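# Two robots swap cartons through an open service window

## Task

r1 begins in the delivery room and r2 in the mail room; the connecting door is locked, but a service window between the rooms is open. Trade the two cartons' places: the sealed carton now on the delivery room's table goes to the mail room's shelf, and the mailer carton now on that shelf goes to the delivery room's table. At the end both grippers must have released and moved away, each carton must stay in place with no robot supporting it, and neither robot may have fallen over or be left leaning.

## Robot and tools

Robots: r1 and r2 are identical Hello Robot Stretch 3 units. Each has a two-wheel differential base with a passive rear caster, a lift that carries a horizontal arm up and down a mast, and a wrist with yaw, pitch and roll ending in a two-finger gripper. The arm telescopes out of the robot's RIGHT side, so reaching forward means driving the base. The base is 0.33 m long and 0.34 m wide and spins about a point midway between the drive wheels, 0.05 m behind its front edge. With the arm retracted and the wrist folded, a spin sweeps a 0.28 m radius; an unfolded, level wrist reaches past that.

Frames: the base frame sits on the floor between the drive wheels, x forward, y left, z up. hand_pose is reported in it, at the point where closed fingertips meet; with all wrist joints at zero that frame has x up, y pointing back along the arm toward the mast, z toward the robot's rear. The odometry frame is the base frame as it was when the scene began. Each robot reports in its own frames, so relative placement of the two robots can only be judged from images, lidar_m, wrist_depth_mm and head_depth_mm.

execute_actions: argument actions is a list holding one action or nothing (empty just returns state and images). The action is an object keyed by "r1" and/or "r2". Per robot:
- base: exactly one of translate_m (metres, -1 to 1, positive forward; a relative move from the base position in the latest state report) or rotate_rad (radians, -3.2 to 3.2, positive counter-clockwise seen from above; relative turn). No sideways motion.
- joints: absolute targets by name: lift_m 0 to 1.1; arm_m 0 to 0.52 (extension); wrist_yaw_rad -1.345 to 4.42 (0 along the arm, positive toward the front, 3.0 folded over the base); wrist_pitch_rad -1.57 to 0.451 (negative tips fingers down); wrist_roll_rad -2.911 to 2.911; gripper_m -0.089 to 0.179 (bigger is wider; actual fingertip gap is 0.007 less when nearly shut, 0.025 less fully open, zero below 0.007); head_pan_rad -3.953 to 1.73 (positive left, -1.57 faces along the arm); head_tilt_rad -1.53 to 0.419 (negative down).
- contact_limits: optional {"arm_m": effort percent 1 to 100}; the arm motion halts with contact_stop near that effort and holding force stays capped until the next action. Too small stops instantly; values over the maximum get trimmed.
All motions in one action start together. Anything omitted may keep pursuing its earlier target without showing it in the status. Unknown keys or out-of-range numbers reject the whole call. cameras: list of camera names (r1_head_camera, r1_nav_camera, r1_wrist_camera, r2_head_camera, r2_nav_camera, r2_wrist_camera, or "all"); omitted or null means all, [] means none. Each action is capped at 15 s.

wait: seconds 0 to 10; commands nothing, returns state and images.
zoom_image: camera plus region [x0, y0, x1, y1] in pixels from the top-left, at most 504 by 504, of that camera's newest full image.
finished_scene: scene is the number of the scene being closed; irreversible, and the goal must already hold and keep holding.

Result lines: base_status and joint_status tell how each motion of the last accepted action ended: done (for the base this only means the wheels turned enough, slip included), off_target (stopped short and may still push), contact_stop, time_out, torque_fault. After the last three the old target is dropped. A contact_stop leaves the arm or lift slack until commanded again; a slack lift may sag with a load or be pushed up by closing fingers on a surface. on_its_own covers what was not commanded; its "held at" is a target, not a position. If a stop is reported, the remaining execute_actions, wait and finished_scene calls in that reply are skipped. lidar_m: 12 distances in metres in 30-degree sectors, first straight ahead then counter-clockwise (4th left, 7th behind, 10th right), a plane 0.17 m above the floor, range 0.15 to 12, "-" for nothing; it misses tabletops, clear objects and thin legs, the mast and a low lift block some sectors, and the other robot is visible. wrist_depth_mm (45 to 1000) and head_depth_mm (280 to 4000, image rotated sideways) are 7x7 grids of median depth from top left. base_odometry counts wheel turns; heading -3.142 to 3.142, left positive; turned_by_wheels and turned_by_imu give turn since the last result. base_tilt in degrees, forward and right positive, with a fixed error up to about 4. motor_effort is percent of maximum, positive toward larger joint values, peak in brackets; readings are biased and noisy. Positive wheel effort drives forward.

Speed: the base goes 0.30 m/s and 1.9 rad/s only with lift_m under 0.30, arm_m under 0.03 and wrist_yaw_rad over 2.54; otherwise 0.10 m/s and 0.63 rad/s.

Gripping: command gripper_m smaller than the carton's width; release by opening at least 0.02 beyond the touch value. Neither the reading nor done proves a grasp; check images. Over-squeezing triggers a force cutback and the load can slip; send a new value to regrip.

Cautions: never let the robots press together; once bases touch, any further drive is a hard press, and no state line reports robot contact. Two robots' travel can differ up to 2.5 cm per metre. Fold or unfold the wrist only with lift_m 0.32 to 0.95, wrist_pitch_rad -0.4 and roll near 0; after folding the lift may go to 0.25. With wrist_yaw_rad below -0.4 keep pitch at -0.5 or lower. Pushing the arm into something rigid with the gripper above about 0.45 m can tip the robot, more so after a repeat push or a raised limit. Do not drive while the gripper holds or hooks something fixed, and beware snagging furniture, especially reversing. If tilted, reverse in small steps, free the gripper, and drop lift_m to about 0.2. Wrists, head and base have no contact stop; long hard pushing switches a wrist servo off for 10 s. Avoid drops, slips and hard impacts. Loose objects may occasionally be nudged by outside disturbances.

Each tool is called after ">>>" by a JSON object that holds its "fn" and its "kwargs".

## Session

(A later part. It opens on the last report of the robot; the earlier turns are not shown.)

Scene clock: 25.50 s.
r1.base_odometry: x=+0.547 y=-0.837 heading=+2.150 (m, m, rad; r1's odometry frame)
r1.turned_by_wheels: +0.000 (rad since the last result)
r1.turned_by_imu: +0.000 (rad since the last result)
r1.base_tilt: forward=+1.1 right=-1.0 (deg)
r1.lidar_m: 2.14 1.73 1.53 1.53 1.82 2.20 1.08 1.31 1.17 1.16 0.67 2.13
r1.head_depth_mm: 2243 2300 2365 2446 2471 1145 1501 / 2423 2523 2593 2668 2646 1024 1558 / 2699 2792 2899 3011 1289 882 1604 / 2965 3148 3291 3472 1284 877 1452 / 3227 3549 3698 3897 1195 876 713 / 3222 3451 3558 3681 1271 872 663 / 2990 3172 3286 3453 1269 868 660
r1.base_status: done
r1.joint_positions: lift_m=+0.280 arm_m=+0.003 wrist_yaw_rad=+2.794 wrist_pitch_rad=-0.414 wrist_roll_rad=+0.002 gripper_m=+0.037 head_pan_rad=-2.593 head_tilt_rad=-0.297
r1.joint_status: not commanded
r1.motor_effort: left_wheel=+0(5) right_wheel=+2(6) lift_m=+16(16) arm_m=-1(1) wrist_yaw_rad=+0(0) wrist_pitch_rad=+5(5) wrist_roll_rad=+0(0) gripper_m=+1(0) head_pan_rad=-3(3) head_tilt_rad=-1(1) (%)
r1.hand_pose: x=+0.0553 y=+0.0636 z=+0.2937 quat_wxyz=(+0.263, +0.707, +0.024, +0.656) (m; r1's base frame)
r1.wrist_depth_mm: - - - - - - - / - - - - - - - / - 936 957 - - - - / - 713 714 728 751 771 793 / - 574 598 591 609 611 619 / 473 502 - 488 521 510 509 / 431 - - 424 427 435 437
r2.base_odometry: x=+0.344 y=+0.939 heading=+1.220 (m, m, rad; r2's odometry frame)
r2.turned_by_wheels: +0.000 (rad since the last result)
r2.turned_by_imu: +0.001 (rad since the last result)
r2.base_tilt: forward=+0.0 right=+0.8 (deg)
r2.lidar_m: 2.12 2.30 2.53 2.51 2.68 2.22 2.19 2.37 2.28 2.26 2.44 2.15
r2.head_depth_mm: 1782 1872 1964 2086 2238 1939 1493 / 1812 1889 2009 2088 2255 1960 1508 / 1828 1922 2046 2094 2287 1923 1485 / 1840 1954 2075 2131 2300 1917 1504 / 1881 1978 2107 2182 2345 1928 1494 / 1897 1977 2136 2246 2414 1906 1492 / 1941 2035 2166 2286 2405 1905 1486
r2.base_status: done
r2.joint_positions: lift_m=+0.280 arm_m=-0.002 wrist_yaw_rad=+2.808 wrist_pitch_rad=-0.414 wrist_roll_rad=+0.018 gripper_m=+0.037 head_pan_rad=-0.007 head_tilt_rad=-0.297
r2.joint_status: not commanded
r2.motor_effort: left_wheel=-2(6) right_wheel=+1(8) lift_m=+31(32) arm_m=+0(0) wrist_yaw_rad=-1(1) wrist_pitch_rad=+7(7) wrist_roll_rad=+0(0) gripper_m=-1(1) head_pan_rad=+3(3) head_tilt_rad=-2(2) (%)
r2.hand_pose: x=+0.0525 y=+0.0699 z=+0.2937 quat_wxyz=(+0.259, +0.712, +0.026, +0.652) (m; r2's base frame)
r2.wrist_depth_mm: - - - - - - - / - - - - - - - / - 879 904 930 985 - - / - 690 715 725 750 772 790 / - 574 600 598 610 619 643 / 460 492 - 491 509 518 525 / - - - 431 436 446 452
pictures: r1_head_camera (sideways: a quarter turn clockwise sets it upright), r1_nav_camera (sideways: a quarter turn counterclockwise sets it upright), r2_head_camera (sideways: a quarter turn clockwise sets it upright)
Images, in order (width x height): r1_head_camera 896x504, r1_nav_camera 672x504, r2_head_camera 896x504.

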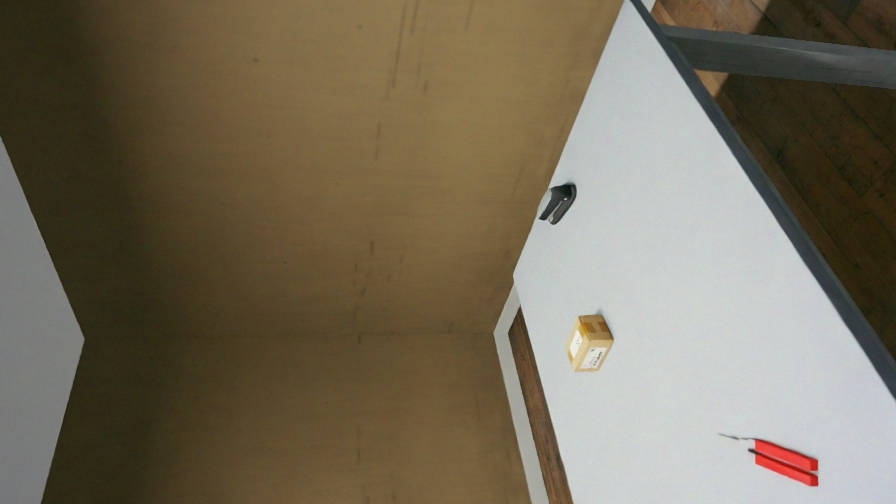

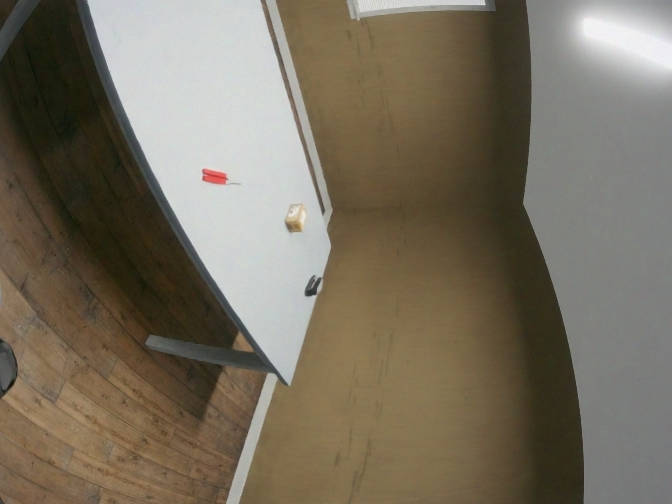

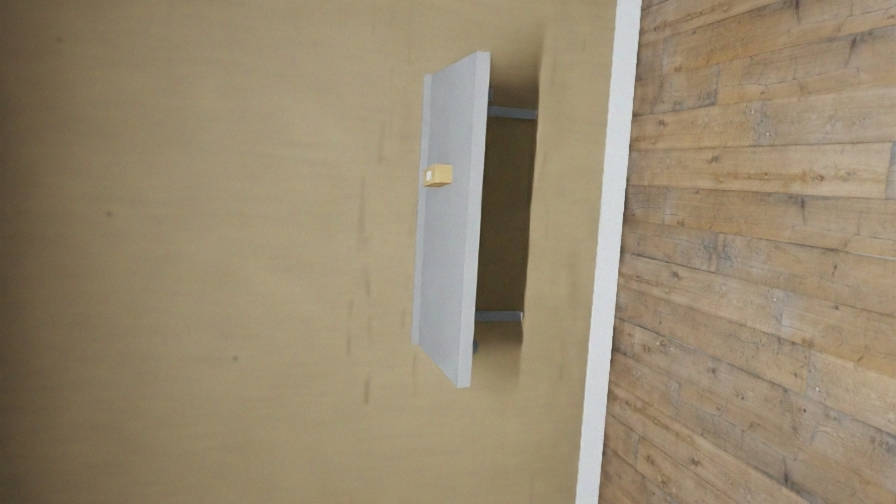

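>>> {"fn": "execute_actions", "kwargs": {"actions": [{"r1":{"base":{"translate_m":-0.6}},"r2":{"base":{"translate_m":1}}}], "cameras": []}}

>>> {"fn": "execute_actions", "kwargs": {"actions": [{"r1":{"base":{"rotate_rad":-0.29},"joints":{"lift_m":0.9,"head_pan_rad":-1.57,"head_tilt_rad":-0.7}},"r2":{"base":{"translate_m":0.25}}}], "cameras": ["r1_head_camera"]}}

>>> {"fn": "execute_actions", "kwargs": {"actions": [{"r1":{"joints":{"wrist_yaw_rad":0,"gripper_m":0.15}},"r2":{"base":{"rotate_rad":1.444},"joints":{"lift_m":0.85,"head_pan_rad":-1.57,"head_tilt_rad":-0.7}}}], "cameras": ["r1_wrist_camera","r1_head_camera","r2_head_camera"]}}

Scene clock: 32.57 s.
r1.base_odometry: x=+0.876 y=-1.339 heading=+2.150 (m, m, rad; r1's odometry frame)
r1.turned_by_wheels: +0.000 (rad since the last result)
r1.turned_by_imu: +0.001 (rad since the last result)
r1.base_tilt: forward=+1.1 right=-1.0 (deg)
r1.lidar_m: 2.72 1.93 1.71 1.72 1.83 1.62 1.63 0.50 0.98 0.98 1.17 1.07
r1.head_depth_mm: 1629 1682 1737 1780 1842 1872 1615 / 1781 1848 1902 1967 2038 2029 1613 / 1961 2026 2129 2196 2300 2127 1616 / 2195 2288 2404 2494 2601 2119 664 / 2476 2600 2722 2853 2891 2110 665 / 2815 3037 3215 3357 3081 834 662 / 2877 2989 3096 3250 3080 867 661
r1.base_status: done
r1.joint_positions: lift_m=+0.280 arm_m=+0.003 wrist_yaw_rad=+2.794 wrist_pitch_rad=-0.414 wrist_roll_rad=+0.002 gripper_m=+0.037 head_pan_rad=-2.593 head_tilt_rad=-0.297
r1.joint_status: not commanded
r1.motor_effort: left_wheel=+1(6) right_wheel=+2(7) lift_m=+16(16) arm_m=-1(2) wrist_yaw_rad=+0(0) wrist_pitch_rad=+5(5) wrist_roll_rad=+0(0) gripper_m=+0(1) head_pan_rad=-3(3) head_tilt_rad=-2(2) (%)
r1.hand_pose: x=+0.0553 y=+0.0636 z=+0.2937 quat_wxyz=(+0.263, +0.707, +0.024, +0.656) (m; r1's base frame)
r1.wrist_depth_mm: - - - - - - - / - - - - - - - / - 947 926 - - - - / - 712 706 732 749 752 789 / - 579 604 602 603 606 625 / 476 503 - 492 519 503 510 / 424 - - 429 428 436 438
r2.base_odometry: x=+0.688 y=+1.878 heading=+1.220 (m, m, rad; r2's odometry frame)
r2.turned_by_wheels: +0.000 (rad since the last result)
r2.turned_by_imu: +0.000 (rad since the last result)
r2.base_tilt: forward=+0.0 right=+0.8 (deg)
r2.lidar_m: 1.13 1.22 1.84 2.39 2.58 3.23 3.18 3.04 2.41 2.38 1.44 1.15
r2.head_depth_mm: 923 972 1030 1086 1127 806 1317 / 932 981 1040 1109 1135 810 1346 / 949 997 1058 1121 1131 807 1353 / 963 1017 1075 1146 1127 835 1382 / 972 1025 1090 1164 1119 834 1396 / 985 1042 1101 1174 1115 870 1434 / 998 1059 1122 1193 1247 867 1455
r2.base_status: done
r2.joint_positions: lift_m=+0.280 arm_m=-0.002 wrist_yaw_rad=+2.808 wrist_pitch_rad=-0.414 wrist_roll_rad=+0.018 gripper_m=+0.037 head_pan_rad=-0.007 head_tilt_rad=-0.297
r2.joint_status: not commanded
r2.motor_effort: left_wheel=-2(6) right_wheel=+1(10) lift_m=+32(32) arm_m=+0(0) wrist_yaw_rad=+0(0) wrist_pitch_rad=+7(7) wrist_roll_rad=+0(0) gripper_m=+0(0) head_pan_rad=+3(3) head_tilt_rad=-2(2) (%)
r2.hand_pose: x=+0.0525 y=+0.0699 z=+0.2937 quat_wxyz=(+0.259, +0.712, +0.026, +0.652) (m; r2's base frame)
r2.wrist_depth_mm: - - - - - - - / - - - - - - - / - 898 929 954 986 - 982 / - 701 714 736 746 773 786 / - 570 602 594 618 615 639 / 464 506 - 496 508 522 528 / - - - 429 439 440 453
pictures: none
No camera images: the call's "cameras" was empty. Leave "cameras" out to get every camera's image.

Scene clock: 39.03 s.
r1.base_odometry: x=+0.876 y=-1.339 heading=+1.860 (m, m, rad; r1's odometry frame)
r1.turned_by_wheels: -0.290 (rad since the last result)
r1.turned_by_imu: -0.285 (rad since the last result)
r1.base_tilt: forward=+1.1 right=-1.0 (deg)
r1.lidar_m: 2.72 2.40 1.77 1.71 1.78 1.68 1.62 0.50 0.54 0.98 1.02 1.07
r1.head_depth_mm: 2621 2953 3147 917 713 - - / 2615 2870 3111 907 709 - - / 2630 2967 3147 892 709 613 - / 2646 2908 3078 867 704 - - / 2636 2913 3087 898 704 - - / 2616 2967 3101 896 701 576 1148 / 2649 2922 3025 889 697 573 1148
r1.base_status: done
r1.joint_positions: lift_m=+0.900 arm_m=+0.003 wrist_yaw_rad=+2.794 wrist_pitch_rad=-0.415 wrist_roll_rad=+0.002 gripper_m=+0.037 head_pan_rad=-1.577 head_tilt_rad=-0.692
r1.joint_status: all done
r1.motor_effort: left_wheel=+2(7) right_wheel=-2(8) lift_m=+24(28) arm_m=-2(3) wrist_yaw_rad=+0(0) wrist_pitch_rad=+5(6) wrist_roll_rad=+0(0) gripper_m=+0(0) head_pan_rad=+3(44) head_tilt_rad=-2(17) (%)
r1.hand_pose: x=+0.0553 y=+0.0636 z=+0.9132 quat_wxyz=(+0.263, +0.707, +0.024, +0.656) (m; r1's base frame)
r1.wrist_depth_mm: - - - - - - - / - - - - - - - / - - - - - - - / - - - - - - - / - - - - - - - / - - - - - - - / - - - - - - -
r2.base_odometry: x=+0.774 y=+2.113 heading=+1.220 (m, m, rad; r2's odometry frame)
r2.turned_by_wheels: +0.000 (rad since the last result)
r2.turned_by_imu: -0.001 (rad since the last result)
r2.base_tilt: forward=+0.0 right=+0.8 (deg)
r2.lidar_m: 0.88 0.95 1.44 2.36 2.55 3.47 3.43 3.07 2.44 2.39 1.13 0.89
r2.head_depth_mm: 710 750 791 839 888 809 626 / 720 759 802 851 901 806 623 / 727 772 816 866 919 805 624 / 738 782 825 880 937 802 622 / 748 789 841 890 949 797 619 / 758 799 851 907 959 795 620 / 769 815 861 918 976 792 618
r2.base_status: done
r2.joint_positions: lift_m=+0.280 arm_m=-0.002 wrist_yaw_rad=+2.808 wrist_pitch_rad=-0.415 wrist_roll_rad=+0.018 gripper_m=+0.037 head_pan_rad=-0.007 head_tilt_rad=-0.297
r2.joint_status: not commanded
r2.motor_effort: left_wheel=-2(6) right_wheel=+2(9) lift_m=+31(31) arm_m=+0(0) wrist_yaw_rad=+0(0) wrist_pitch_rad=+7(7) wrist_roll_rad=+0(0) gripper_m=-2(0) head_pan_rad=+4(3) head_tilt_rad=-2(2) (%)
r2.hand_pose: x=+0.0524 y=+0.0699 z=+0.2937 quat_wxyz=(+0.259, +0.712, +0.026, +0.652) (m; r2's base frame)
r2.wrist_depth_mm: - - - - - - 793 / - - - - - - 800 / - 911 929 945 967 960 806 / - 702 715 729 753 770 754 / - 565 604 604 616 622 639 / 466 497 - 493 514 523 534 / - - - 434 433 446 449
pictures: r1_head_camera (sideways: a quarter turn clockwise sets it upright)
Images, in order (width x height): r1_head_camera 896x504.

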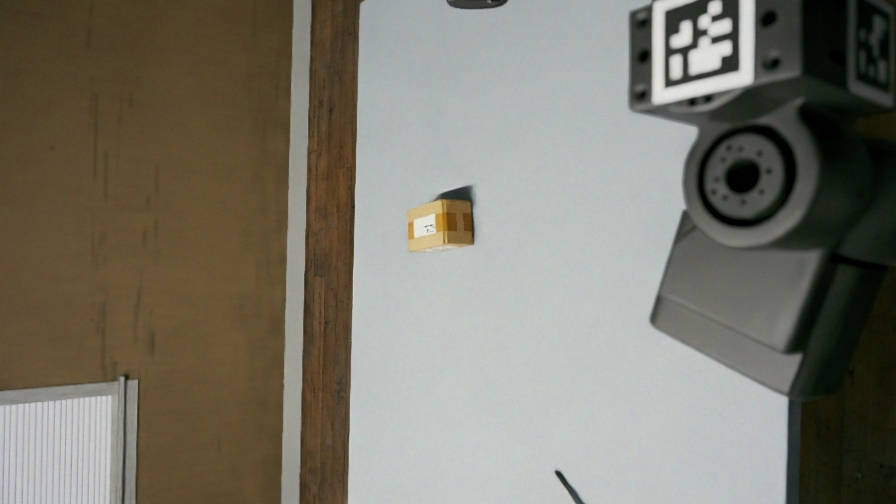

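Scene clock: 45.03 s.
r1.base_odometry: x=+0.876 y=-1.339 heading=+1.860 (m, m, rad; r1's odometry frame)
r1.turned_by_wheels: +0.000 (rad since the last result)
r1.turned_by_imu: +0.002 (rad since the last result)
r1.base_tilt: forward=+1.1 right=-1.1 (deg)
r1.lidar_m: 2.72 2.40 1.77 1.71 1.78 1.67 1.62 0.50 0.54 0.98 1.02 1.07
r1.head_depth_mm: 2594 2927 3149 914 713 - - / 2623 2903 3136 909 733 - - / 2617 2904 3110 890 743 - - / 2632 2918 3087 871 742 - 1160 / 2648 2951 3075 897 725 577 1145 / 2612 2949 3091 898 699 576 1150 / 2610 2950 3045 890 697 573 1146
r1.base_status: not commanded
r1.joint_positions: lift_m=+0.900 arm_m=+0.003 wrist_yaw_rad=+0.002 wrist_pitch_rad=-0.415 wrist_roll_rad=+0.002 gripper_m=+0.150 head_pan_rad=-1.577 head_tilt_rad=-0.692
r1.joint_status: all done
r1.motor_effort: left_wheel=+2(2) right_wheel=-2(1) lift_m=+24(24) arm_m=-2(1) wrist_yaw_rad=-2(2) wrist_pitch_rad=+6(5) wrist_roll_rad=+0(0) gripper_m=+1(82) head_pan_rad=+3(3) head_tilt_rad=-2(3) (%)
r1.hand_pose: x=-0.0210 y=-0.3726 z=+0.9132 quat_wxyz=(+0.692, +0.146, -0.692, -0.145) (m; r1's base frame)
r1.wrist_depth_mm: - - - - - - - / - - - - - - - / 607 604 638 639 672 735 - / 459 473 481 486 496 480 - / 373 388 384 394 397 420 408 / 316 - 322 326 332 - 339 / 271 272 276 280 283 278 293
r2.base_odometry: x=+0.774 y=+2.113 heading=+2.664 (m, m, rad; r2's odometry frame)
r2.turned_by_wheels: +1.444 (rad since the last result)
r2.turned_by_imu: +1.449 (rad since the last result)
r2.base_tilt: forward=+0.0 right=+0.9 (deg)
r2.lidar_m: 2.36 2.44 3.31 3.43 3.45 2.51 2.41 1.27 0.92 0.89 0.91 1.24
r2.head_depth_mm: 721 810 925 830 667 1437 - / 719 811 928 775 668 1431 - / 721 813 934 814 666 1398 - / 723 815 932 831 662 1427 - / 725 821 934 830 660 1434 1121 / 727 817 937 826 663 1346 1159 / 728 820 944 825 681 1353 1159
r2.base_status: done
r2.joint_positions: lift_m=+0.850 arm_m=-0.002 wrist_yaw_rad=+2.808 wrist_pitch_rad=-0.415 wrist_roll_rad=+0.018 gripper_m=+0.037 head_pan_rad=-1.563 head_tilt_rad=-0.692
r2.joint_status: all done
r2.motor_effort: left_wheel=-2(8) right_wheel=+1(9) lift_m=+46(46) arm_m=+0(0) wrist_yaw_rad=-1(0) wrist_pitch_rad=+8(7) wrist_roll_rad=+0(0) gripper_m=+0(0) head_pan_rad=-4(48) head_tilt_rad=-3(21) (%)
r2.hand_pose: x=+0.0524 y=+0.0699 z=+0.8631 quat_wxyz=(+0.259, +0.712, +0.027, +0.652) (m; r2's base frame)
r2.wrist_depth_mm: - - - - - - - / - - - - - - - / - - - - - - - / - - - - - - - / - - - - - - - / - - - - - - - / 997 - - - - - -
pictures: r1_head_camera (sideways: a quarter turn clockwise sets it upright), r1_wrist_camera, r2_head_camera (sideways: a quarter turn clockwise sets it upright)
Images, in order (width x height): r1_head_camera 896x504, r1_wrist_camera 644x364, r2_head_camera 896x504.

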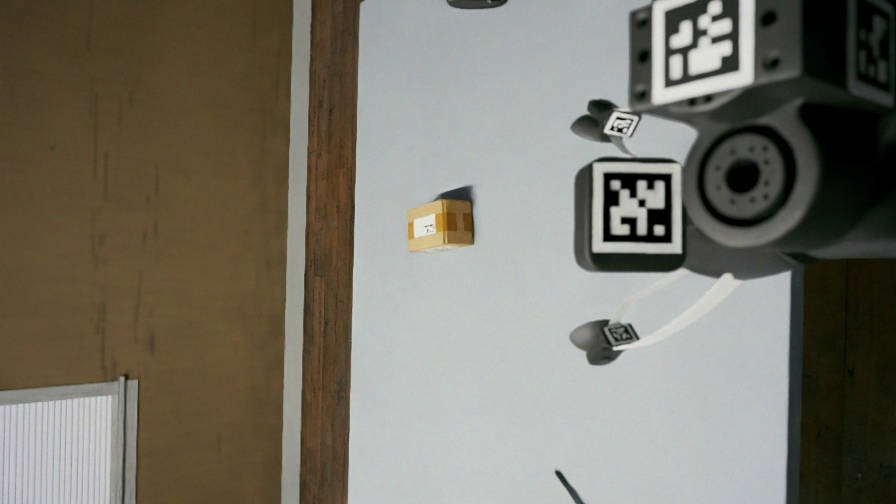

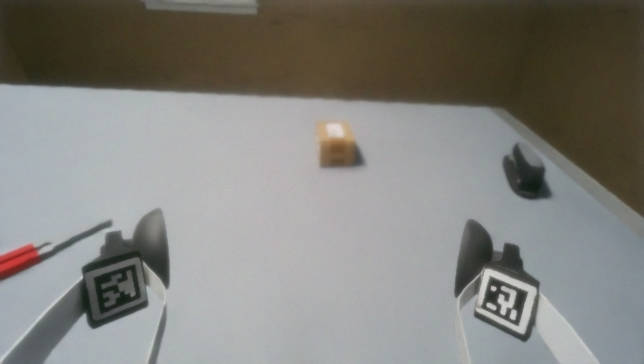

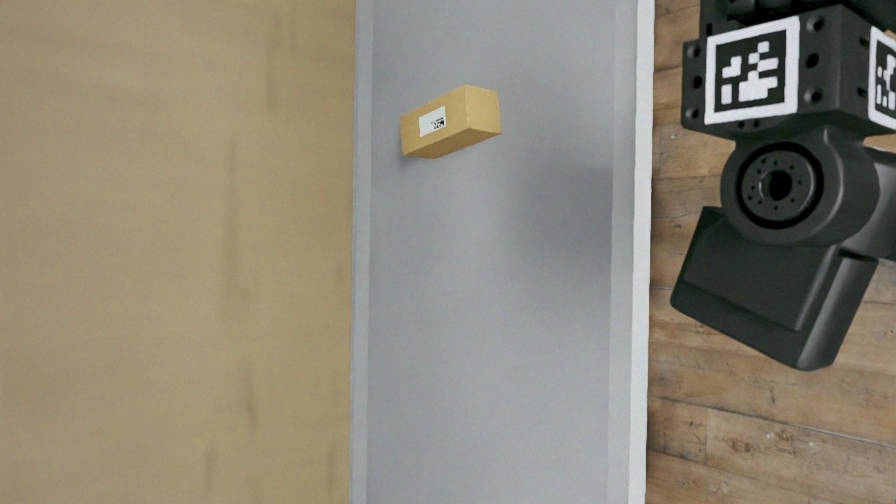

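>>> {"fn": "execute_actions", "kwargs": {"actions": [{"r1":{"base":{"translate_m":-0.02},"joints":{"lift_m":0.82,"arm_m":0.24}},"r2":{"base":{"translate_m":-0.14},"joints":{"wrist_yaw_rad":0,"gripper_m":0.15,"arm_m":0.1}}}], "cameras": ["r1_wrist_camera","r1_head_camera","r2_head_camera","r2_wrist_camera"]}}

Scene clock: 49.93 s.
r1.base_odometry: x=+0.881 y=-1.358 heading=+1.860 (m, m, rad; r1's odometry frame)
r1.turned_by_wheels: +0.000 (rad since the last result)
r1.turned_by_imu: +0.001 (rad since the last result)
r1.base_tilt: forward=+1.1 right=-1.0 (deg)
r1.lidar_m: 2.73 2.40 1.77 1.71 1.79 1.65 1.60 0.48 0.51 0.98 1.02 1.09
r1.head_depth_mm: 2612 2929 3101 915 761 - - / 2607 2935 3161 988 - 567 1159 / 2608 2918 3109 987 658 580 1157 / 2600 2917 3091 895 663 579 1151 / 2632 2943 3051 900 703 577 1151 / 2631 2941 3051 897 701 575 1149 / 2630 2925 3053 892 698 574 1142
r1.base_status: done
r1.joint_positions: lift_m=+0.820 arm_m=+0.240 wrist_yaw_rad=+0.001 wrist_pitch_rad=-0.415 wrist_roll_rad=+0.002 gripper_m=+0.150 head_pan_rad=-1.577 head_tilt_rad=-0.692
r1.joint_status: all done
r1.motor_effort: left_wheel=+2(3) right_wheel=-2(7) lift_m=+16(19) arm_m=+4(3) wrist_yaw_rad=-1(2) wrist_pitch_rad=+5(5) wrist_roll_rad=+0(0) gripper_m=+1(1) head_pan_rad=+3(3) head_tilt_rad=-3(3) (%)
r1.hand_pose: x=-0.0214 y=-0.6095 z=+0.8337 quat_wxyz=(+0.691, +0.146, -0.692, -0.146) (m; r1's base frame)
r1.wrist_depth_mm: - - - - - - - / - - - - - - - / 428 435 451 463 473 490 - / 327 333 337 273 357 359 367 / 265 278 272 276 282 295 289 / 226 - 227 231 234 - 241 / 189 194 196 199 201 198 207
r2.base_odometry: x=+0.898 y=+2.048 heading=+2.664 (m, m, rad; r2's odometry frame)
r2.turned_by_wheels: +0.000 (rad since the last result)
r2.turned_by_imu: -0.001 (rad since the last result)
r2.base_tilt: forward=+0.0 right=+0.8 (deg)
r2.lidar_m: 2.50 2.58 3.49 3.43 3.25 2.36 2.27 1.27 0.92 0.89 0.92 1.24
r2.head_depth_mm: 721 810 931 829 - - 1147 / 722 813 933 827 - - 1173 / 722 814 938 862 - 1278 1167 / 724 817 933 800 656 1331 1168 / 727 820 940 828 664 1351 1167 / 725 817 935 827 686 1355 1158 / 724 822 944 821 680 1356 1158
r2.base_status: done
r2.joint_positions: lift_m=+0.850 arm_m=+0.100 wrist_yaw_rad=+0.003 wrist_pitch_rad=-0.415 wrist_roll_rad=+0.018 gripper_m=+0.150 head_pan_rad=-1.563 head_tilt_rad=-0.692
r2.joint_status: all done
r2.motor_effort: left_wheel=-2(6) right_wheel=+1(3) lift_m=+46(45) arm_m=+4(5) wrist_yaw_rad=-4(5) wrist_pitch_rad=+7(8) wrist_roll_rad=+0(0) gripper_m=+0(83) head_pan_rad=-3(3) head_tilt_rad=-4(4) (%)
r2.hand_pose: x=-0.0208 y=-0.4694 z=+0.8631 quat_wxyz=(+0.686, +0.146, -0.698, -0.146) (m; r2's base frame)
r2.wrist_depth_mm: 483 475 486 485 483 491 497 / 520 522 527 533 532 534 536 / 460 475 491 507 532 559 593 / 362 371 375 327 401 413 651 / 300 316 308 314 327 342 355 / - 253 262 268 271 - 283 / 220 223 227 230 234 233 242
pictures: r1_head_camera (sideways: a quarter turn clockwise sets it upright), r1_wrist_camera, r2_head_camera (sideways: a quarter turn clockwise sets it upright), r2_wrist_camera
Images, in order (width x height): r1_head_camera 896x504, r1_wrist_camera 644x364, r2_head_camera 896x504, r2_wrist_camera 644x364.

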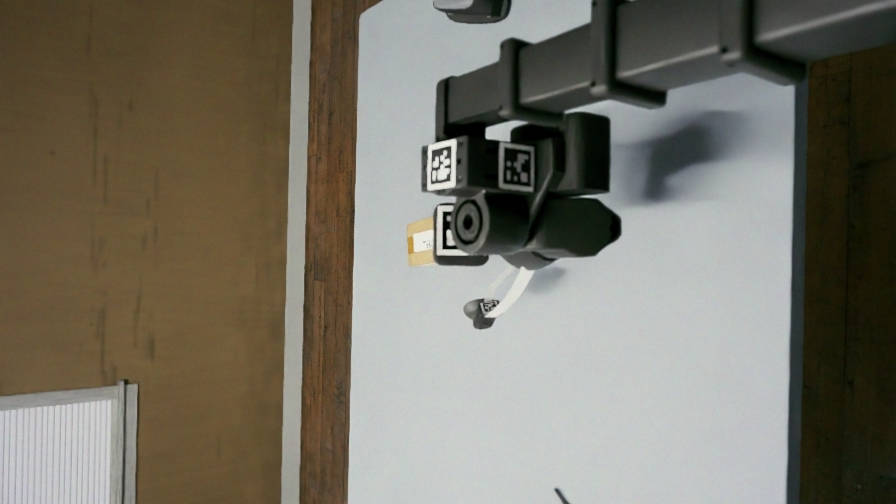

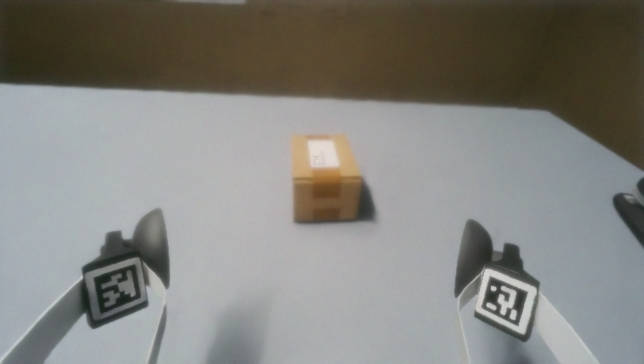

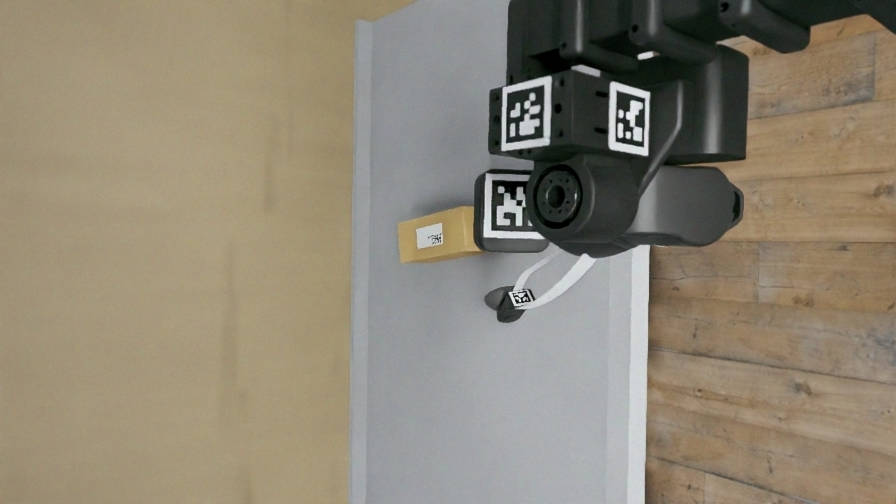

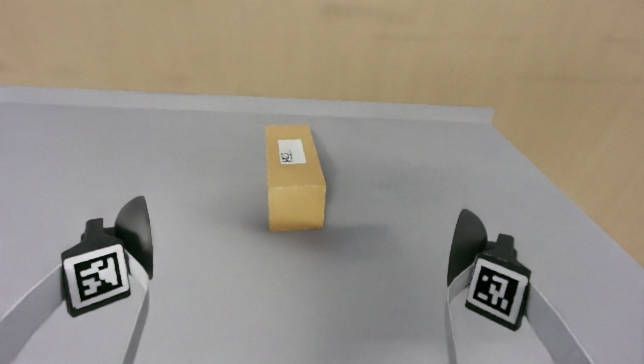

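>>> {"fn": "execute_actions", "kwargs": {"actions": [{"r1":{"base":{"translate_m":-0.006},"joints":{"lift_m":0.78,"arm_m":0.36}},"r2":{"joints":{"lift_m":0.782,"arm_m":0.25}}}], "cameras": ["r1_wrist_camera","r2_wrist_camera"]}}

Scene clock: 54.63 s.
r1.base_odometry: x=+0.883 y=-1.364 heading=+1.860 (m, m, rad; r1's odometry frame)
r1.turned_by_wheels: +0.000 (rad since the last result)
r1.turned_by_imu: +0.001 (rad since the last result)
r1.base_tilt: forward=+1.1 right=-1.0 (deg)
r1.lidar_m: 2.74 2.39 1.77 1.71 1.78 1.65 1.60 0.48 0.50 0.98 1.02 1.10
r1.head_depth_mm: 2624 2927 3123 911 735 - - / 2615 2904 3149 972 - 574 1154 / 2619 2937 3107 - 706 581 1156 / 2633 2906 3102 902 695 580 1151 / 2617 2939 3084 897 703 577 1151 / 2641 2914 3063 897 701 574 1147 / 2639 2933 3050 891 698 575 1146
r1.base_status: done
r1.joint_positions: lift_m=+0.780 arm_m=+0.360 wrist_yaw_rad=+0.001 wrist_pitch_rad=-0.415 wrist_roll_rad=+0.002 gripper_m=+0.150 head_pan_rad=-1.577 head_tilt_rad=-0.692
r1.joint_status: all done
r1.motor_effort: left_wheel=+2(3) right_wheel=-1(7) lift_m=+16(18) arm_m=+5(5) wrist_yaw_rad=-2(1) wrist_pitch_rad=+5(6) wrist_roll_rad=+0(0) gripper_m=+0(0) head_pan_rad=+3(3) head_tilt_rad=-2(4) (%)
r1.hand_pose: x=-0.0214 y=-0.7295 z=+0.7936 quat_wxyz=(+0.691, +0.146, -0.692, -0.146) (m; r1's base frame)
r1.wrist_depth_mm: - - - - - - - / - - - - - - - / 339 346 356 364 374 385 399 / 259 264 266 185 280 287 291 / 210 220 207 148 223 236 232 / 181 - 175 156 184 - 190 / 148 154 155 157 159 157 164
r2.base_odometry: x=+0.898 y=+2.048 heading=+2.664 (m, m, rad; r2's odometry frame)
r2.turned_by_wheels: +0.000 (rad since the last result)
r2.turned_by_imu: -0.001 (rad since the last result)
r2.base_tilt: forward=+0.0 right=+0.9 (deg)
r2.lidar_m: 2.50 2.58 3.49 3.43 3.27 2.36 2.27 1.27 0.92 0.89 0.92 1.25
r2.head_depth_mm: 718 810 930 829 686 - - / 723 811 931 895 646 1363 1165 / 722 811 930 908 645 1363 1162 / 727 817 936 844 654 1366 1168 / 727 817 934 828 664 1362 1161 / 728 820 939 827 681 1371 1167 / 729 819 941 831 682 1352 1162
r2.base_status: not commanded
r2.joint_positions: lift_m=+0.782 arm_m=+0.250 wrist_yaw_rad=+0.002 wrist_pitch_rad=-0.415 wrist_roll_rad=+0.018 gripper_m=+0.150 head_pan_rad=-1.563 head_tilt_rad=-0.692
r2.joint_status: all done
r2.motor_effort: left_wheel=-2(2) right_wheel=+2(1) lift_m=+31(38) arm_m=+4(1) wrist_yaw_rad=-3(4) wrist_pitch_rad=+8(7) wrist_roll_rad=+0(0) gripper_m=+1(0) head_pan_rad=-4(4) head_tilt_rad=-4(4) (%)
r2.hand_pose: x=-0.0210 y=-0.6194 z=+0.7956 quat_wxyz=(+0.686, +0.145, -0.698, -0.146) (m; r2's base frame)
r2.wrist_depth_mm: 342 347 348 349 351 354 354 / 368 371 373 379 383 384 387 / 319 328 332 350 366 383 411 / 251 256 192 248 279 285 296 / 207 219 148 150 226 235 236 / - 174 137 144 188 - 196 / 152 155 152 156 163 161 168
pictures: r1_wrist_camera, r2_wrist_camera
Images, in order (width x height): r1_wrist_camera 644x364, r2_wrist_camera 644x364.

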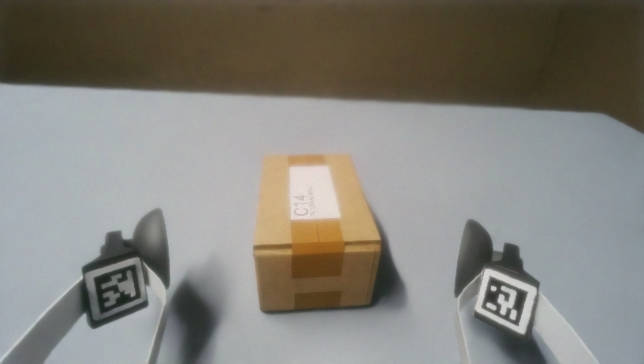

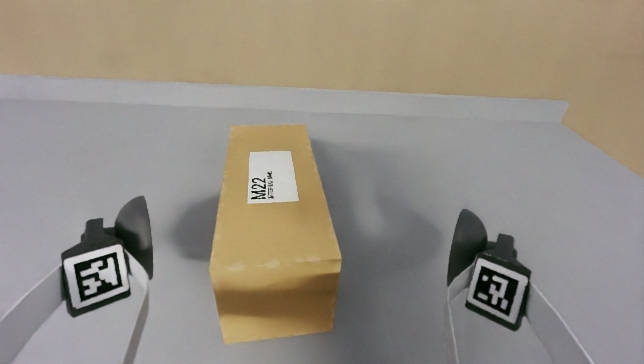

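>>> {"fn": "execute_actions", "kwargs": {"actions": [{"r1":{"joints":{"lift_m":0.771,"arm_m":0.40}},"r2":{"base":{"translate_m":0.017},"joints":{"lift_m":0.774,"arm_m":0.30}}}], "cameras": ["r1_wrist_camera","r2_wrist_camera"]}}

>>> {"fn": "execute_actions", "kwargs": {"actions": [{"r1":{"joints":{"gripper_m":0.03}},"r2":{"joints":{"gripper_m":0.02}}}], "cameras": ["r1_wrist_camera","r2_wrist_camera"]}}

Scene clock: 57.70 s.
r1.base_odometry: x=+0.883 y=-1.364 heading=+1.860 (m, m, rad; r1's odometry frame)
r1.turned_by_wheels: +0.000 (rad since the last result)
r1.turned_by_imu: +0.001 (rad since the last result)
r1.base_tilt: forward=+1.1 right=-1.0 (deg)
r1.lidar_m: 2.74 2.41 1.77 1.71 1.79 1.65 1.60 0.48 0.50 0.98 1.02 1.09
r1.head_depth_mm: 2630 2890 3128 914 723 - - / 2598 2916 3155 953 - 574 1155 / 2632 2909 3117 - 708 581 1153 / 2636 2930 3126 866 706 580 1158 / 2658 2960 3094 897 703 577 1148 / 2623 2931 3031 899 701 574 1150 / 2633 2960 3093 890 697 573 1144
r1.base_status: not commanded
r1.joint_positions: lift_m=+0.771 arm_m=+0.400 wrist_yaw_rad=+0.001 wrist_pitch_rad=-0.415 wrist_roll_rad=+0.002 gripper_m=+0.150 head_pan_rad=-1.577 head_tilt_rad=-0.692
r1.joint_status: all done
r1.motor_effort: left_wheel=+2(2) right_wheel=-1(2) lift_m=+16(15) arm_m=+3(5) wrist_yaw_rad=-1(1) wrist_pitch_rad=+5(5) wrist_roll_rad=+0(0) gripper_m=+1(1) head_pan_rad=+3(3) head_tilt_rad=-3(4) (%)
r1.hand_pose: x=-0.0214 y=-0.7695 z=+0.7846 quat_wxyz=(+0.691, +0.146, -0.692, -0.146) (m; r1's base frame)
r1.wrist_depth_mm: - - - - - - - / - - - - - - - / 319 327 334 345 354 366 371 / 242 248 252 169 262 268 272 / 196 208 189 135 210 223 219 / 172 - 159 112 169 - 180 / 140 144 115 111 146 148 154
r2.base_odometry: x=+0.883 y=+2.056 heading=+2.664 (m, m, rad; r2's odometry frame)
r2.turned_by_wheels: +0.000 (rad since the last result)
r2.turned_by_imu: -0.001 (rad since the last result)
r2.base_tilt: forward=+0.0 right=+0.9 (deg)
r2.lidar_m: 2.48 2.56 3.47 3.43 3.30 2.38 2.28 1.27 0.92 0.89 0.91 1.24
r2.head_depth_mm: 718 812 926 834 695 - - / 722 808 934 927 650 1362 1167 / 724 814 928 - 649 1362 1167 / 724 819 936 857 664 1359 1161 / 727 821 932 827 665 1353 1170 / 726 823 936 831 683 1361 1154 / 726 820 940 826 684 1362 1161
r2.base_status: done
r2.joint_positions: lift_m=+0.774 arm_m=+0.300 wrist_yaw_rad=+0.002 wrist_pitch_rad=-0.415 wrist_roll_rad=+0.018 gripper_m=+0.150 head_pan_rad=-1.563 head_tilt_rad=-0.692
r2.joint_status: all done
r2.motor_effort: left_wheel=-2(3) right_wheel=+1(8) lift_m=+31(30) arm_m=+4(1) wrist_yaw_rad=-2(2) wrist_pitch_rad=+8(7) wrist_roll_rad=+0(0) gripper_m=+1(0) head_pan_rad=-3(5) head_tilt_rad=-4(4) (%)
r2.hand_pose: x=-0.0210 y=-0.6694 z=+0.7876 quat_wxyz=(+0.686, +0.145, -0.698, -0.146) (m; r2's base frame)
r2.wrist_depth_mm: 297 300 304 305 305 307 309 / 321 328 329 329 336 331 333 / 303 311 323 331 339 344 348 / 237 244 228 170 263 270 276 / 196 207 189 133 213 223 223 / - 164 118 111 173 - 185 / 144 146 101 97 147 153 159
pictures: r1_wrist_camera, r2_wrist_camera
Images, in order (width x height): r1_wrist_camera 644x364, r2_wrist_camera 644x364.

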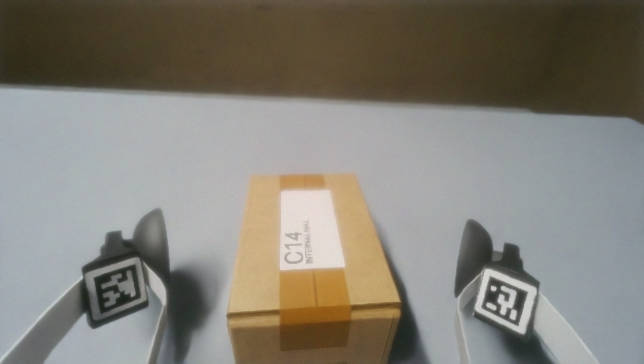

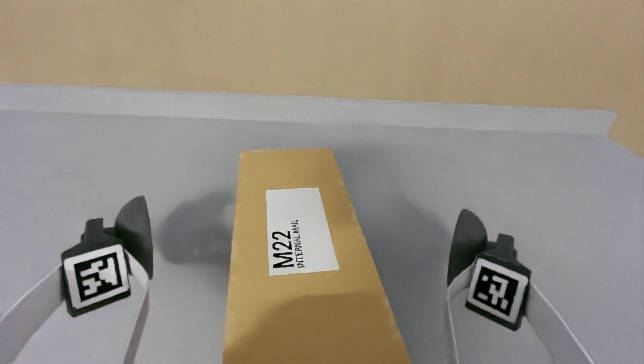

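Scene clock: 59.50 s.
r1.base_odometry: x=+0.883 y=-1.364 heading=+1.860 (m, m, rad; r1's odometry frame)
r1.turned_by_wheels: +0.000 (rad since the last result)
r1.turned_by_imu: +0.001 (rad since the last result)
r1.base_tilt: forward=+1.1 right=-1.0 (deg)
r1.lidar_m: 2.74 2.40 1.77 1.71 1.78 1.65 1.59 0.48 0.50 0.98 1.02 1.10
r1.head_depth_mm: 2646 2939 3094 913 724 - - / 2644 2944 3140 951 - 573 1163 / 2613 2939 3131 - 707 581 1149 / 2621 2934 3140 851 704 579 1151 / 2627 2946 3119 898 704 577 1146 / 2615 2946 3036 898 701 575 1150 / 2629 2936 3067 894 698 573 1142
r1.base_status: not commanded
r1.joint_positions: lift_m=+0.771 arm_m=+0.400 wrist_yaw_rad=+0.001 wrist_pitch_rad=-0.415 wrist_roll_rad=+0.002 gripper_m=+0.031 head_pan_rad=-1.577 head_tilt_rad=-0.692
r1.joint_status: all done
r1.motor_effort: left_wheel=+2(2) right_wheel=-1(1) lift_m=+16(16) arm_m=+4(4) wrist_yaw_rad=-1(1) wrist_pitch_rad=+5(5) wrist_roll_rad=+0(0) gripper_m=-18(94) head_pan_rad=+3(2) head_tilt_rad=-3(4) (%)
r1.hand_pose: x=-0.0214 y=-0.7695 z=+0.7846 quat_wxyz=(+0.691, +0.146, -0.692, -0.146) (m; r1's base frame)
r1.wrist_depth_mm: - - - - - - - / - - - - - - - / 319 325 333 340 350 362 378 / 243 247 252 169 263 267 274 / 197 200 143 135 216 213 218 / 165 172 112 112 115 178 179 / 144 145 115 111 143 151 153
r2.base_odometry: x=+0.883 y=+2.056 heading=+2.663 (m, m, rad; r2's odometry frame)
r2.turned_by_wheels: +0.000 (rad since the last result)
r2.turned_by_imu: +0.000 (rad since the last result)
r2.base_tilt: forward=+0.0 right=+0.9 (deg)
r2.lidar_m: 2.48 2.56 3.47 3.43 3.28 2.38 2.29 1.27 0.92 0.89 0.92 1.24
r2.head_depth_mm: 721 811 928 832 695 - - / 724 814 929 926 648 1367 1167 / 725 818 937 - 648 1359 1168 / 725 814 933 846 663 1361 1160 / 728 819 940 828 663 1369 1168 / 724 821 939 826 681 1354 1162 / 730 818 939 826 684 1352 1166
r2.base_status: not commanded
r2.joint_positions: lift_m=+0.774 arm_m=+0.300 wrist_yaw_rad=+0.001 wrist_pitch_rad=-0.402 wrist_roll_rad=+0.015 gripper_m=+0.021 head_pan_rad=-1.563 head_tilt_rad=-0.692
r2.joint_status: all done
r2.motor_effort: left_wheel=-2(2) right_wheel=+2(2) lift_m=+32(32) arm_m=+4(4) wrist_yaw_rad=-1(3) wrist_pitch_rad=+2(7) wrist_roll_rad=+1(1) gripper_m=-23(97) head_pan_rad=-4(5) head_tilt_rad=-4(3) (%)
r2.hand_pose: x=-0.0214 y=-0.6710 z=+0.7905 quat_wxyz=(+0.688, +0.141, -0.698, -0.142) (m; r2's base frame)
r2.wrist_depth_mm: 298 301 302 300 305 308 307 / 322 325 327 328 332 333 334 / 315 322 331 335 344 349 354 / 245 250 243 176 273 279 290 / 200 206 133 138 227 224 230 / 170 172 114 114 172 187 189 / 151 149 98 98 156 160 162
pictures: r1_wrist_camera, r2_wrist_camera
Images, in order (width x height): r1_wrist_camera 644x364, r2_wrist_camera 644x364.

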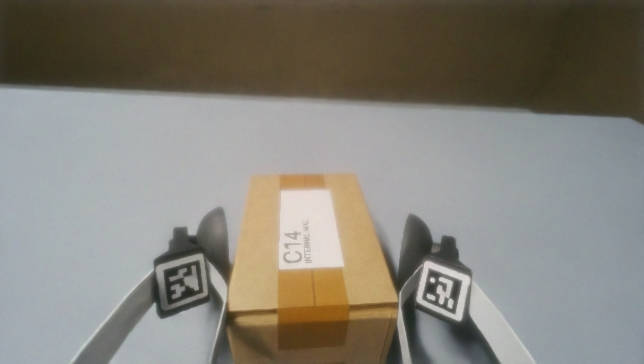

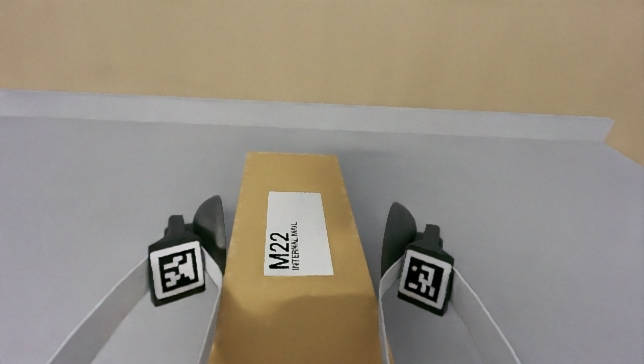

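Squeeze a bit more and lift.

>>> {"fn": "execute_actions", "kwargs": {"actions": [{"r1":{"joints":{"gripper_m":0.0}},"r2":{"joints":{"gripper_m":-0.005}}}], "cameras": []}}

>>> {"fn": "execute_actions", "kwargs": {"actions": [{"r1":{"joints":{"lift_m":0.83}},"r2":{"joints":{"lift_m":0.83}}}], "cameras": ["r1_wrist_camera","r2_wrist_camera"]}}

Scene clock: 61.17 s.
r1.base_odometry: x=+0.883 y=-1.364 heading=+1.860 (m, m, rad; r1's odometry frame)
r1.turned_by_wheels: +0.000 (rad since the last result)
r1.turned_by_imu: +0.000 (rad since the last result)
r1.base_tilt: forward=+1.1 right=-1.0 (deg)
r1.lidar_m: 2.74 2.40 1.77 1.71 1.78 1.65 1.59 0.48 0.50 0.98 1.02 1.10
r1.head_depth_mm: 2613 2948 3163 911 723 - - / 2613 2929 3105 950 - 574 1158 / 2641 2935 3128 - 708 580 1155 / 2617 2921 3114 856 706 579 1156 / 2629 2943 3087 899 703 577 1150 / 2592 2958 3083 895 700 576 1147 / 2664 2959 3024 891 696 574 1142
r1.base_status: not commanded
r1.joint_positions: lift_m=+0.771 arm_m=+0.400 wrist_yaw_rad=+0.001 wrist_pitch_rad=-0.415 wrist_roll_rad=+0.002 gripper_m=+0.001 head_pan_rad=-1.577 head_tilt_rad=-0.692
r1.joint_status: all done
r1.motor_effort: left_wheel=+2(2) right_wheel=-1(1) lift_m=+15(16) arm_m=+4(4) wrist_yaw_rad=-1(1) wrist_pitch_rad=+5(5) wrist_roll_rad=+0(0) gripper_m=-27(100) head_pan_rad=+3(3) head_tilt_rad=-4(3) (%)
r1.hand_pose: x=-0.0214 y=-0.7695 z=+0.7846 quat_wxyz=(+0.691, +0.146, -0.692, -0.146) (m; r1's base frame)
r1.wrist_depth_mm: - - - - - - - / - - - - - - - / 319 325 330 342 351 364 371 / 243 248 250 169 263 270 275 / 198 200 139 134 218 214 216 / 165 172 113 112 115 177 180 / 143 145 115 111 142 151 152
r2.base_odometry: x=+0.883 y=+2.056 heading=+2.663 (m, m, rad; r2's odometry frame)
r2.turned_by_wheels: +0.000 (rad since the last result)
r2.turned_by_imu: +0.000 (rad since the last result)
r2.base_tilt: forward=+0.0 right=+0.9 (deg)
r2.lidar_m: 2.48 2.57 3.46 3.42 3.29 2.38 2.29 1.27 0.92 0.89 0.92 1.24
r2.head_depth_mm: 720 812 930 830 696 - - / 723 814 935 928 648 1359 1168 / 725 817 942 - 651 1356 1160 / 725 820 931 845 664 1363 1164 / 727 819 937 826 663 1359 1167 / 726 822 942 825 682 1358 1166 / 727 822 935 824 681 1350 1160
r2.base_status: not commanded
r2.joint_positions: lift_m=+0.774 arm_m=+0.300 wrist_yaw_rad=+0.001 wrist_pitch_rad=-0.402 wrist_roll_rad=+0.015 gripper_m=-0.004 head_pan_rad=-1.563 head_tilt_rad=-0.692
r2.joint_status: all done
r2.motor_effort: left_wheel=-2(2) right_wheel=+2(2) lift_m=+32(32) arm_m=+4(4) wrist_yaw_rad=-1(1) wrist_pitch_rad=+2(2) wrist_roll_rad=+1(1) gripper_m=-33(100) head_pan_rad=-3(3) head_tilt_rad=-4(4) (%)
r2.hand_pose: x=-0.0214 y=-0.6710 z=+0.7905 quat_wxyz=(+0.688, +0.141, -0.698, -0.142) (m; r2's base frame)
r2.wrist_depth_mm: 300 300 302 303 307 304 309 / 323 326 329 329 331 330 336 / 314 324 333 334 343 350 354 / 244 249 245 175 274 279 290 / 200 205 137 137 227 224 229 / 170 172 114 114 173 187 190 / 151 149 98 99 156 160 162
pictures: none
No camera images: the call's "cameras" was empty. Leave "cameras" out to get every camera's image.

Scene clock: 62.53 s.
r1.base_odometry: x=+0.883 y=-1.364 heading=+1.860 (m, m, rad; r1's odometry frame)
r1.turned_by_wheels: +0.000 (rad since the last result)
r1.turned_by_imu: +0.000 (rad since the last result)
r1.base_tilt: forward=+1.0 right=-1.0 (deg)
r1.lidar_m: 2.74 2.40 1.77 1.71 1.78 1.65 1.59 0.48 0.50 0.98 1.02 1.09
r1.head_depth_mm: 2603 2925 3152 934 - - 1160 / 2625 2957 3200 - 688 580 1157 / 2619 2931 3207 839 708 581 1158 / 2594 2963 3139 838 706 578 1155 / 2655 2917 3077 900 702 577 1150 / 2633 2950 3062 894 701 576 1146 / 2639 2958 3026 894 699 574 1141
r1.base_status: not commanded
r1.joint_positions: lift_m=+0.830 arm_m=+0.400 wrist_yaw_rad=+0.001 wrist_pitch_rad=-0.420 wrist_roll_rad=+0.002 gripper_m=+0.008 head_pan_rad=-1.577 head_tilt_rad=-0.692
r1.joint_status: all done
r1.on_its_own: gripper_m is held at +0.007, not at your +0.000, by its stall guard, which is still easing
r1.motor_effort: left_wheel=+2(2) right_wheel=-1(1) lift_m=+25(26) arm_m=+4(5) wrist_yaw_rad=-1(1) wrist_pitch_rad=+7(8) wrist_roll_rad=+0(0) gripper_m=-25(28) head_pan_rad=+3(3) head_tilt_rad=-3(5) (%)
r1.hand_pose: x=-0.0214 y=-0.7688 z=+0.8419 quat_wxyz=(+0.691, +0.148, -0.692, -0.148) (m; r1's base frame)
r1.wrist_depth_mm: - - - - - - - / - - - - - - - / 440 - - - - - - / 336 341 351 178 364 371 379 / 274 278 149 137 303 295 301 / 230 241 112 113 116 248 249 / 200 202 112 110 200 211 212
r2.base_odometry: x=+0.883 y=+2.056 heading=+2.663 (m, m, rad; r2's odometry frame)
r2.turned_by_wheels: +0.000 (rad since the last result)
r2.turned_by_imu: +0.000 (rad since the last result)
r2.base_tilt: forward=+0.0 right=+0.9 (deg)
r2.lidar_m: 2.48 2.57 3.46 3.43 3.29 2.38 2.28 1.28 0.92 0.89 0.92 1.24
r2.head_depth_mm: 720 812 928 860 - - 1140 / 720 814 912 - 649 1366 1167 / 723 814 912 - 665 1357 1172 / 724 817 931 799 665 1360 1167 / 724 820 934 824 663 1358 1163 / 727 818 938 827 681 1359 1165 / 731 823 941 825 682 1365 1165
r2.base_status: not commanded
r2.joint_positions: lift_m=+0.830 arm_m=+0.300 wrist_yaw_rad=+0.001 wrist_pitch_rad=-0.423 wrist_roll_rad=+0.015 gripper_m=+0.003 head_pan_rad=-1.563 head_tilt_rad=-0.692
r2.joint_status: all done
r2.on_its_own: gripper_m is held at +0.002, not at your -0.005, by its stall guard, which is still easing
r2.motor_effort: left_wheel=-2(2) right_wheel=+2(2) lift_m=+47(48) arm_m=+4(5) wrist_yaw_rad=-1(1) wrist_pitch_rad=+11(11) wrist_roll_rad=+1(1) gripper_m=-30(33) head_pan_rad=-4(4) head_tilt_rad=-4(4) (%)
r2.hand_pose: x=-0.0214 y=-0.6684 z=+0.8413 quat_wxyz=(+0.686, +0.148, -0.696, -0.150) (m; r2's base frame)
r2.wrist_depth_mm: 301 303 302 301 306 306 311 / 330 329 330 332 333 336 337 / 353 354 361 367 365 364 371 / 321 330 323 177 357 367 392 / 266 272 137 139 299 298 302 / 226 229 114 115 230 251 254 / 202 200 98 99 209 214 218
pictures: r1_wrist_camera, r2_wrist_camera
Images, in order (width x height): r1_wrist_camera 644x364, r2_wrist_camera 644x364.

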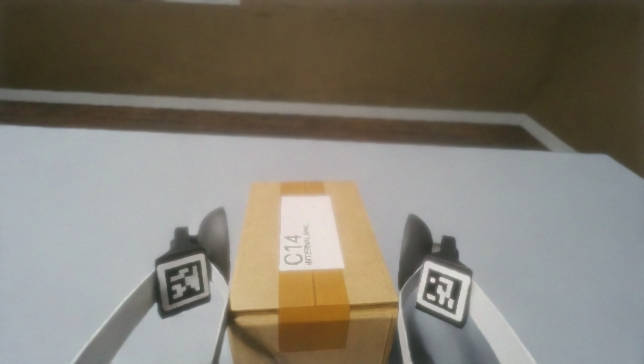

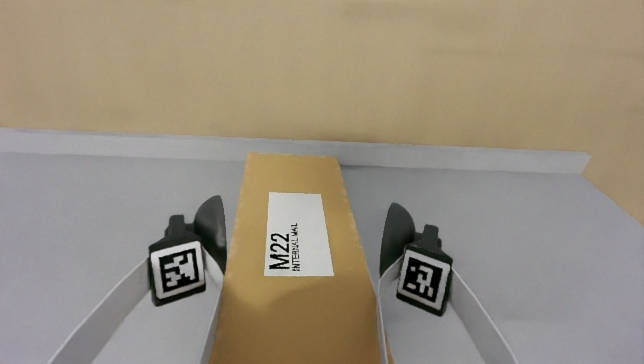

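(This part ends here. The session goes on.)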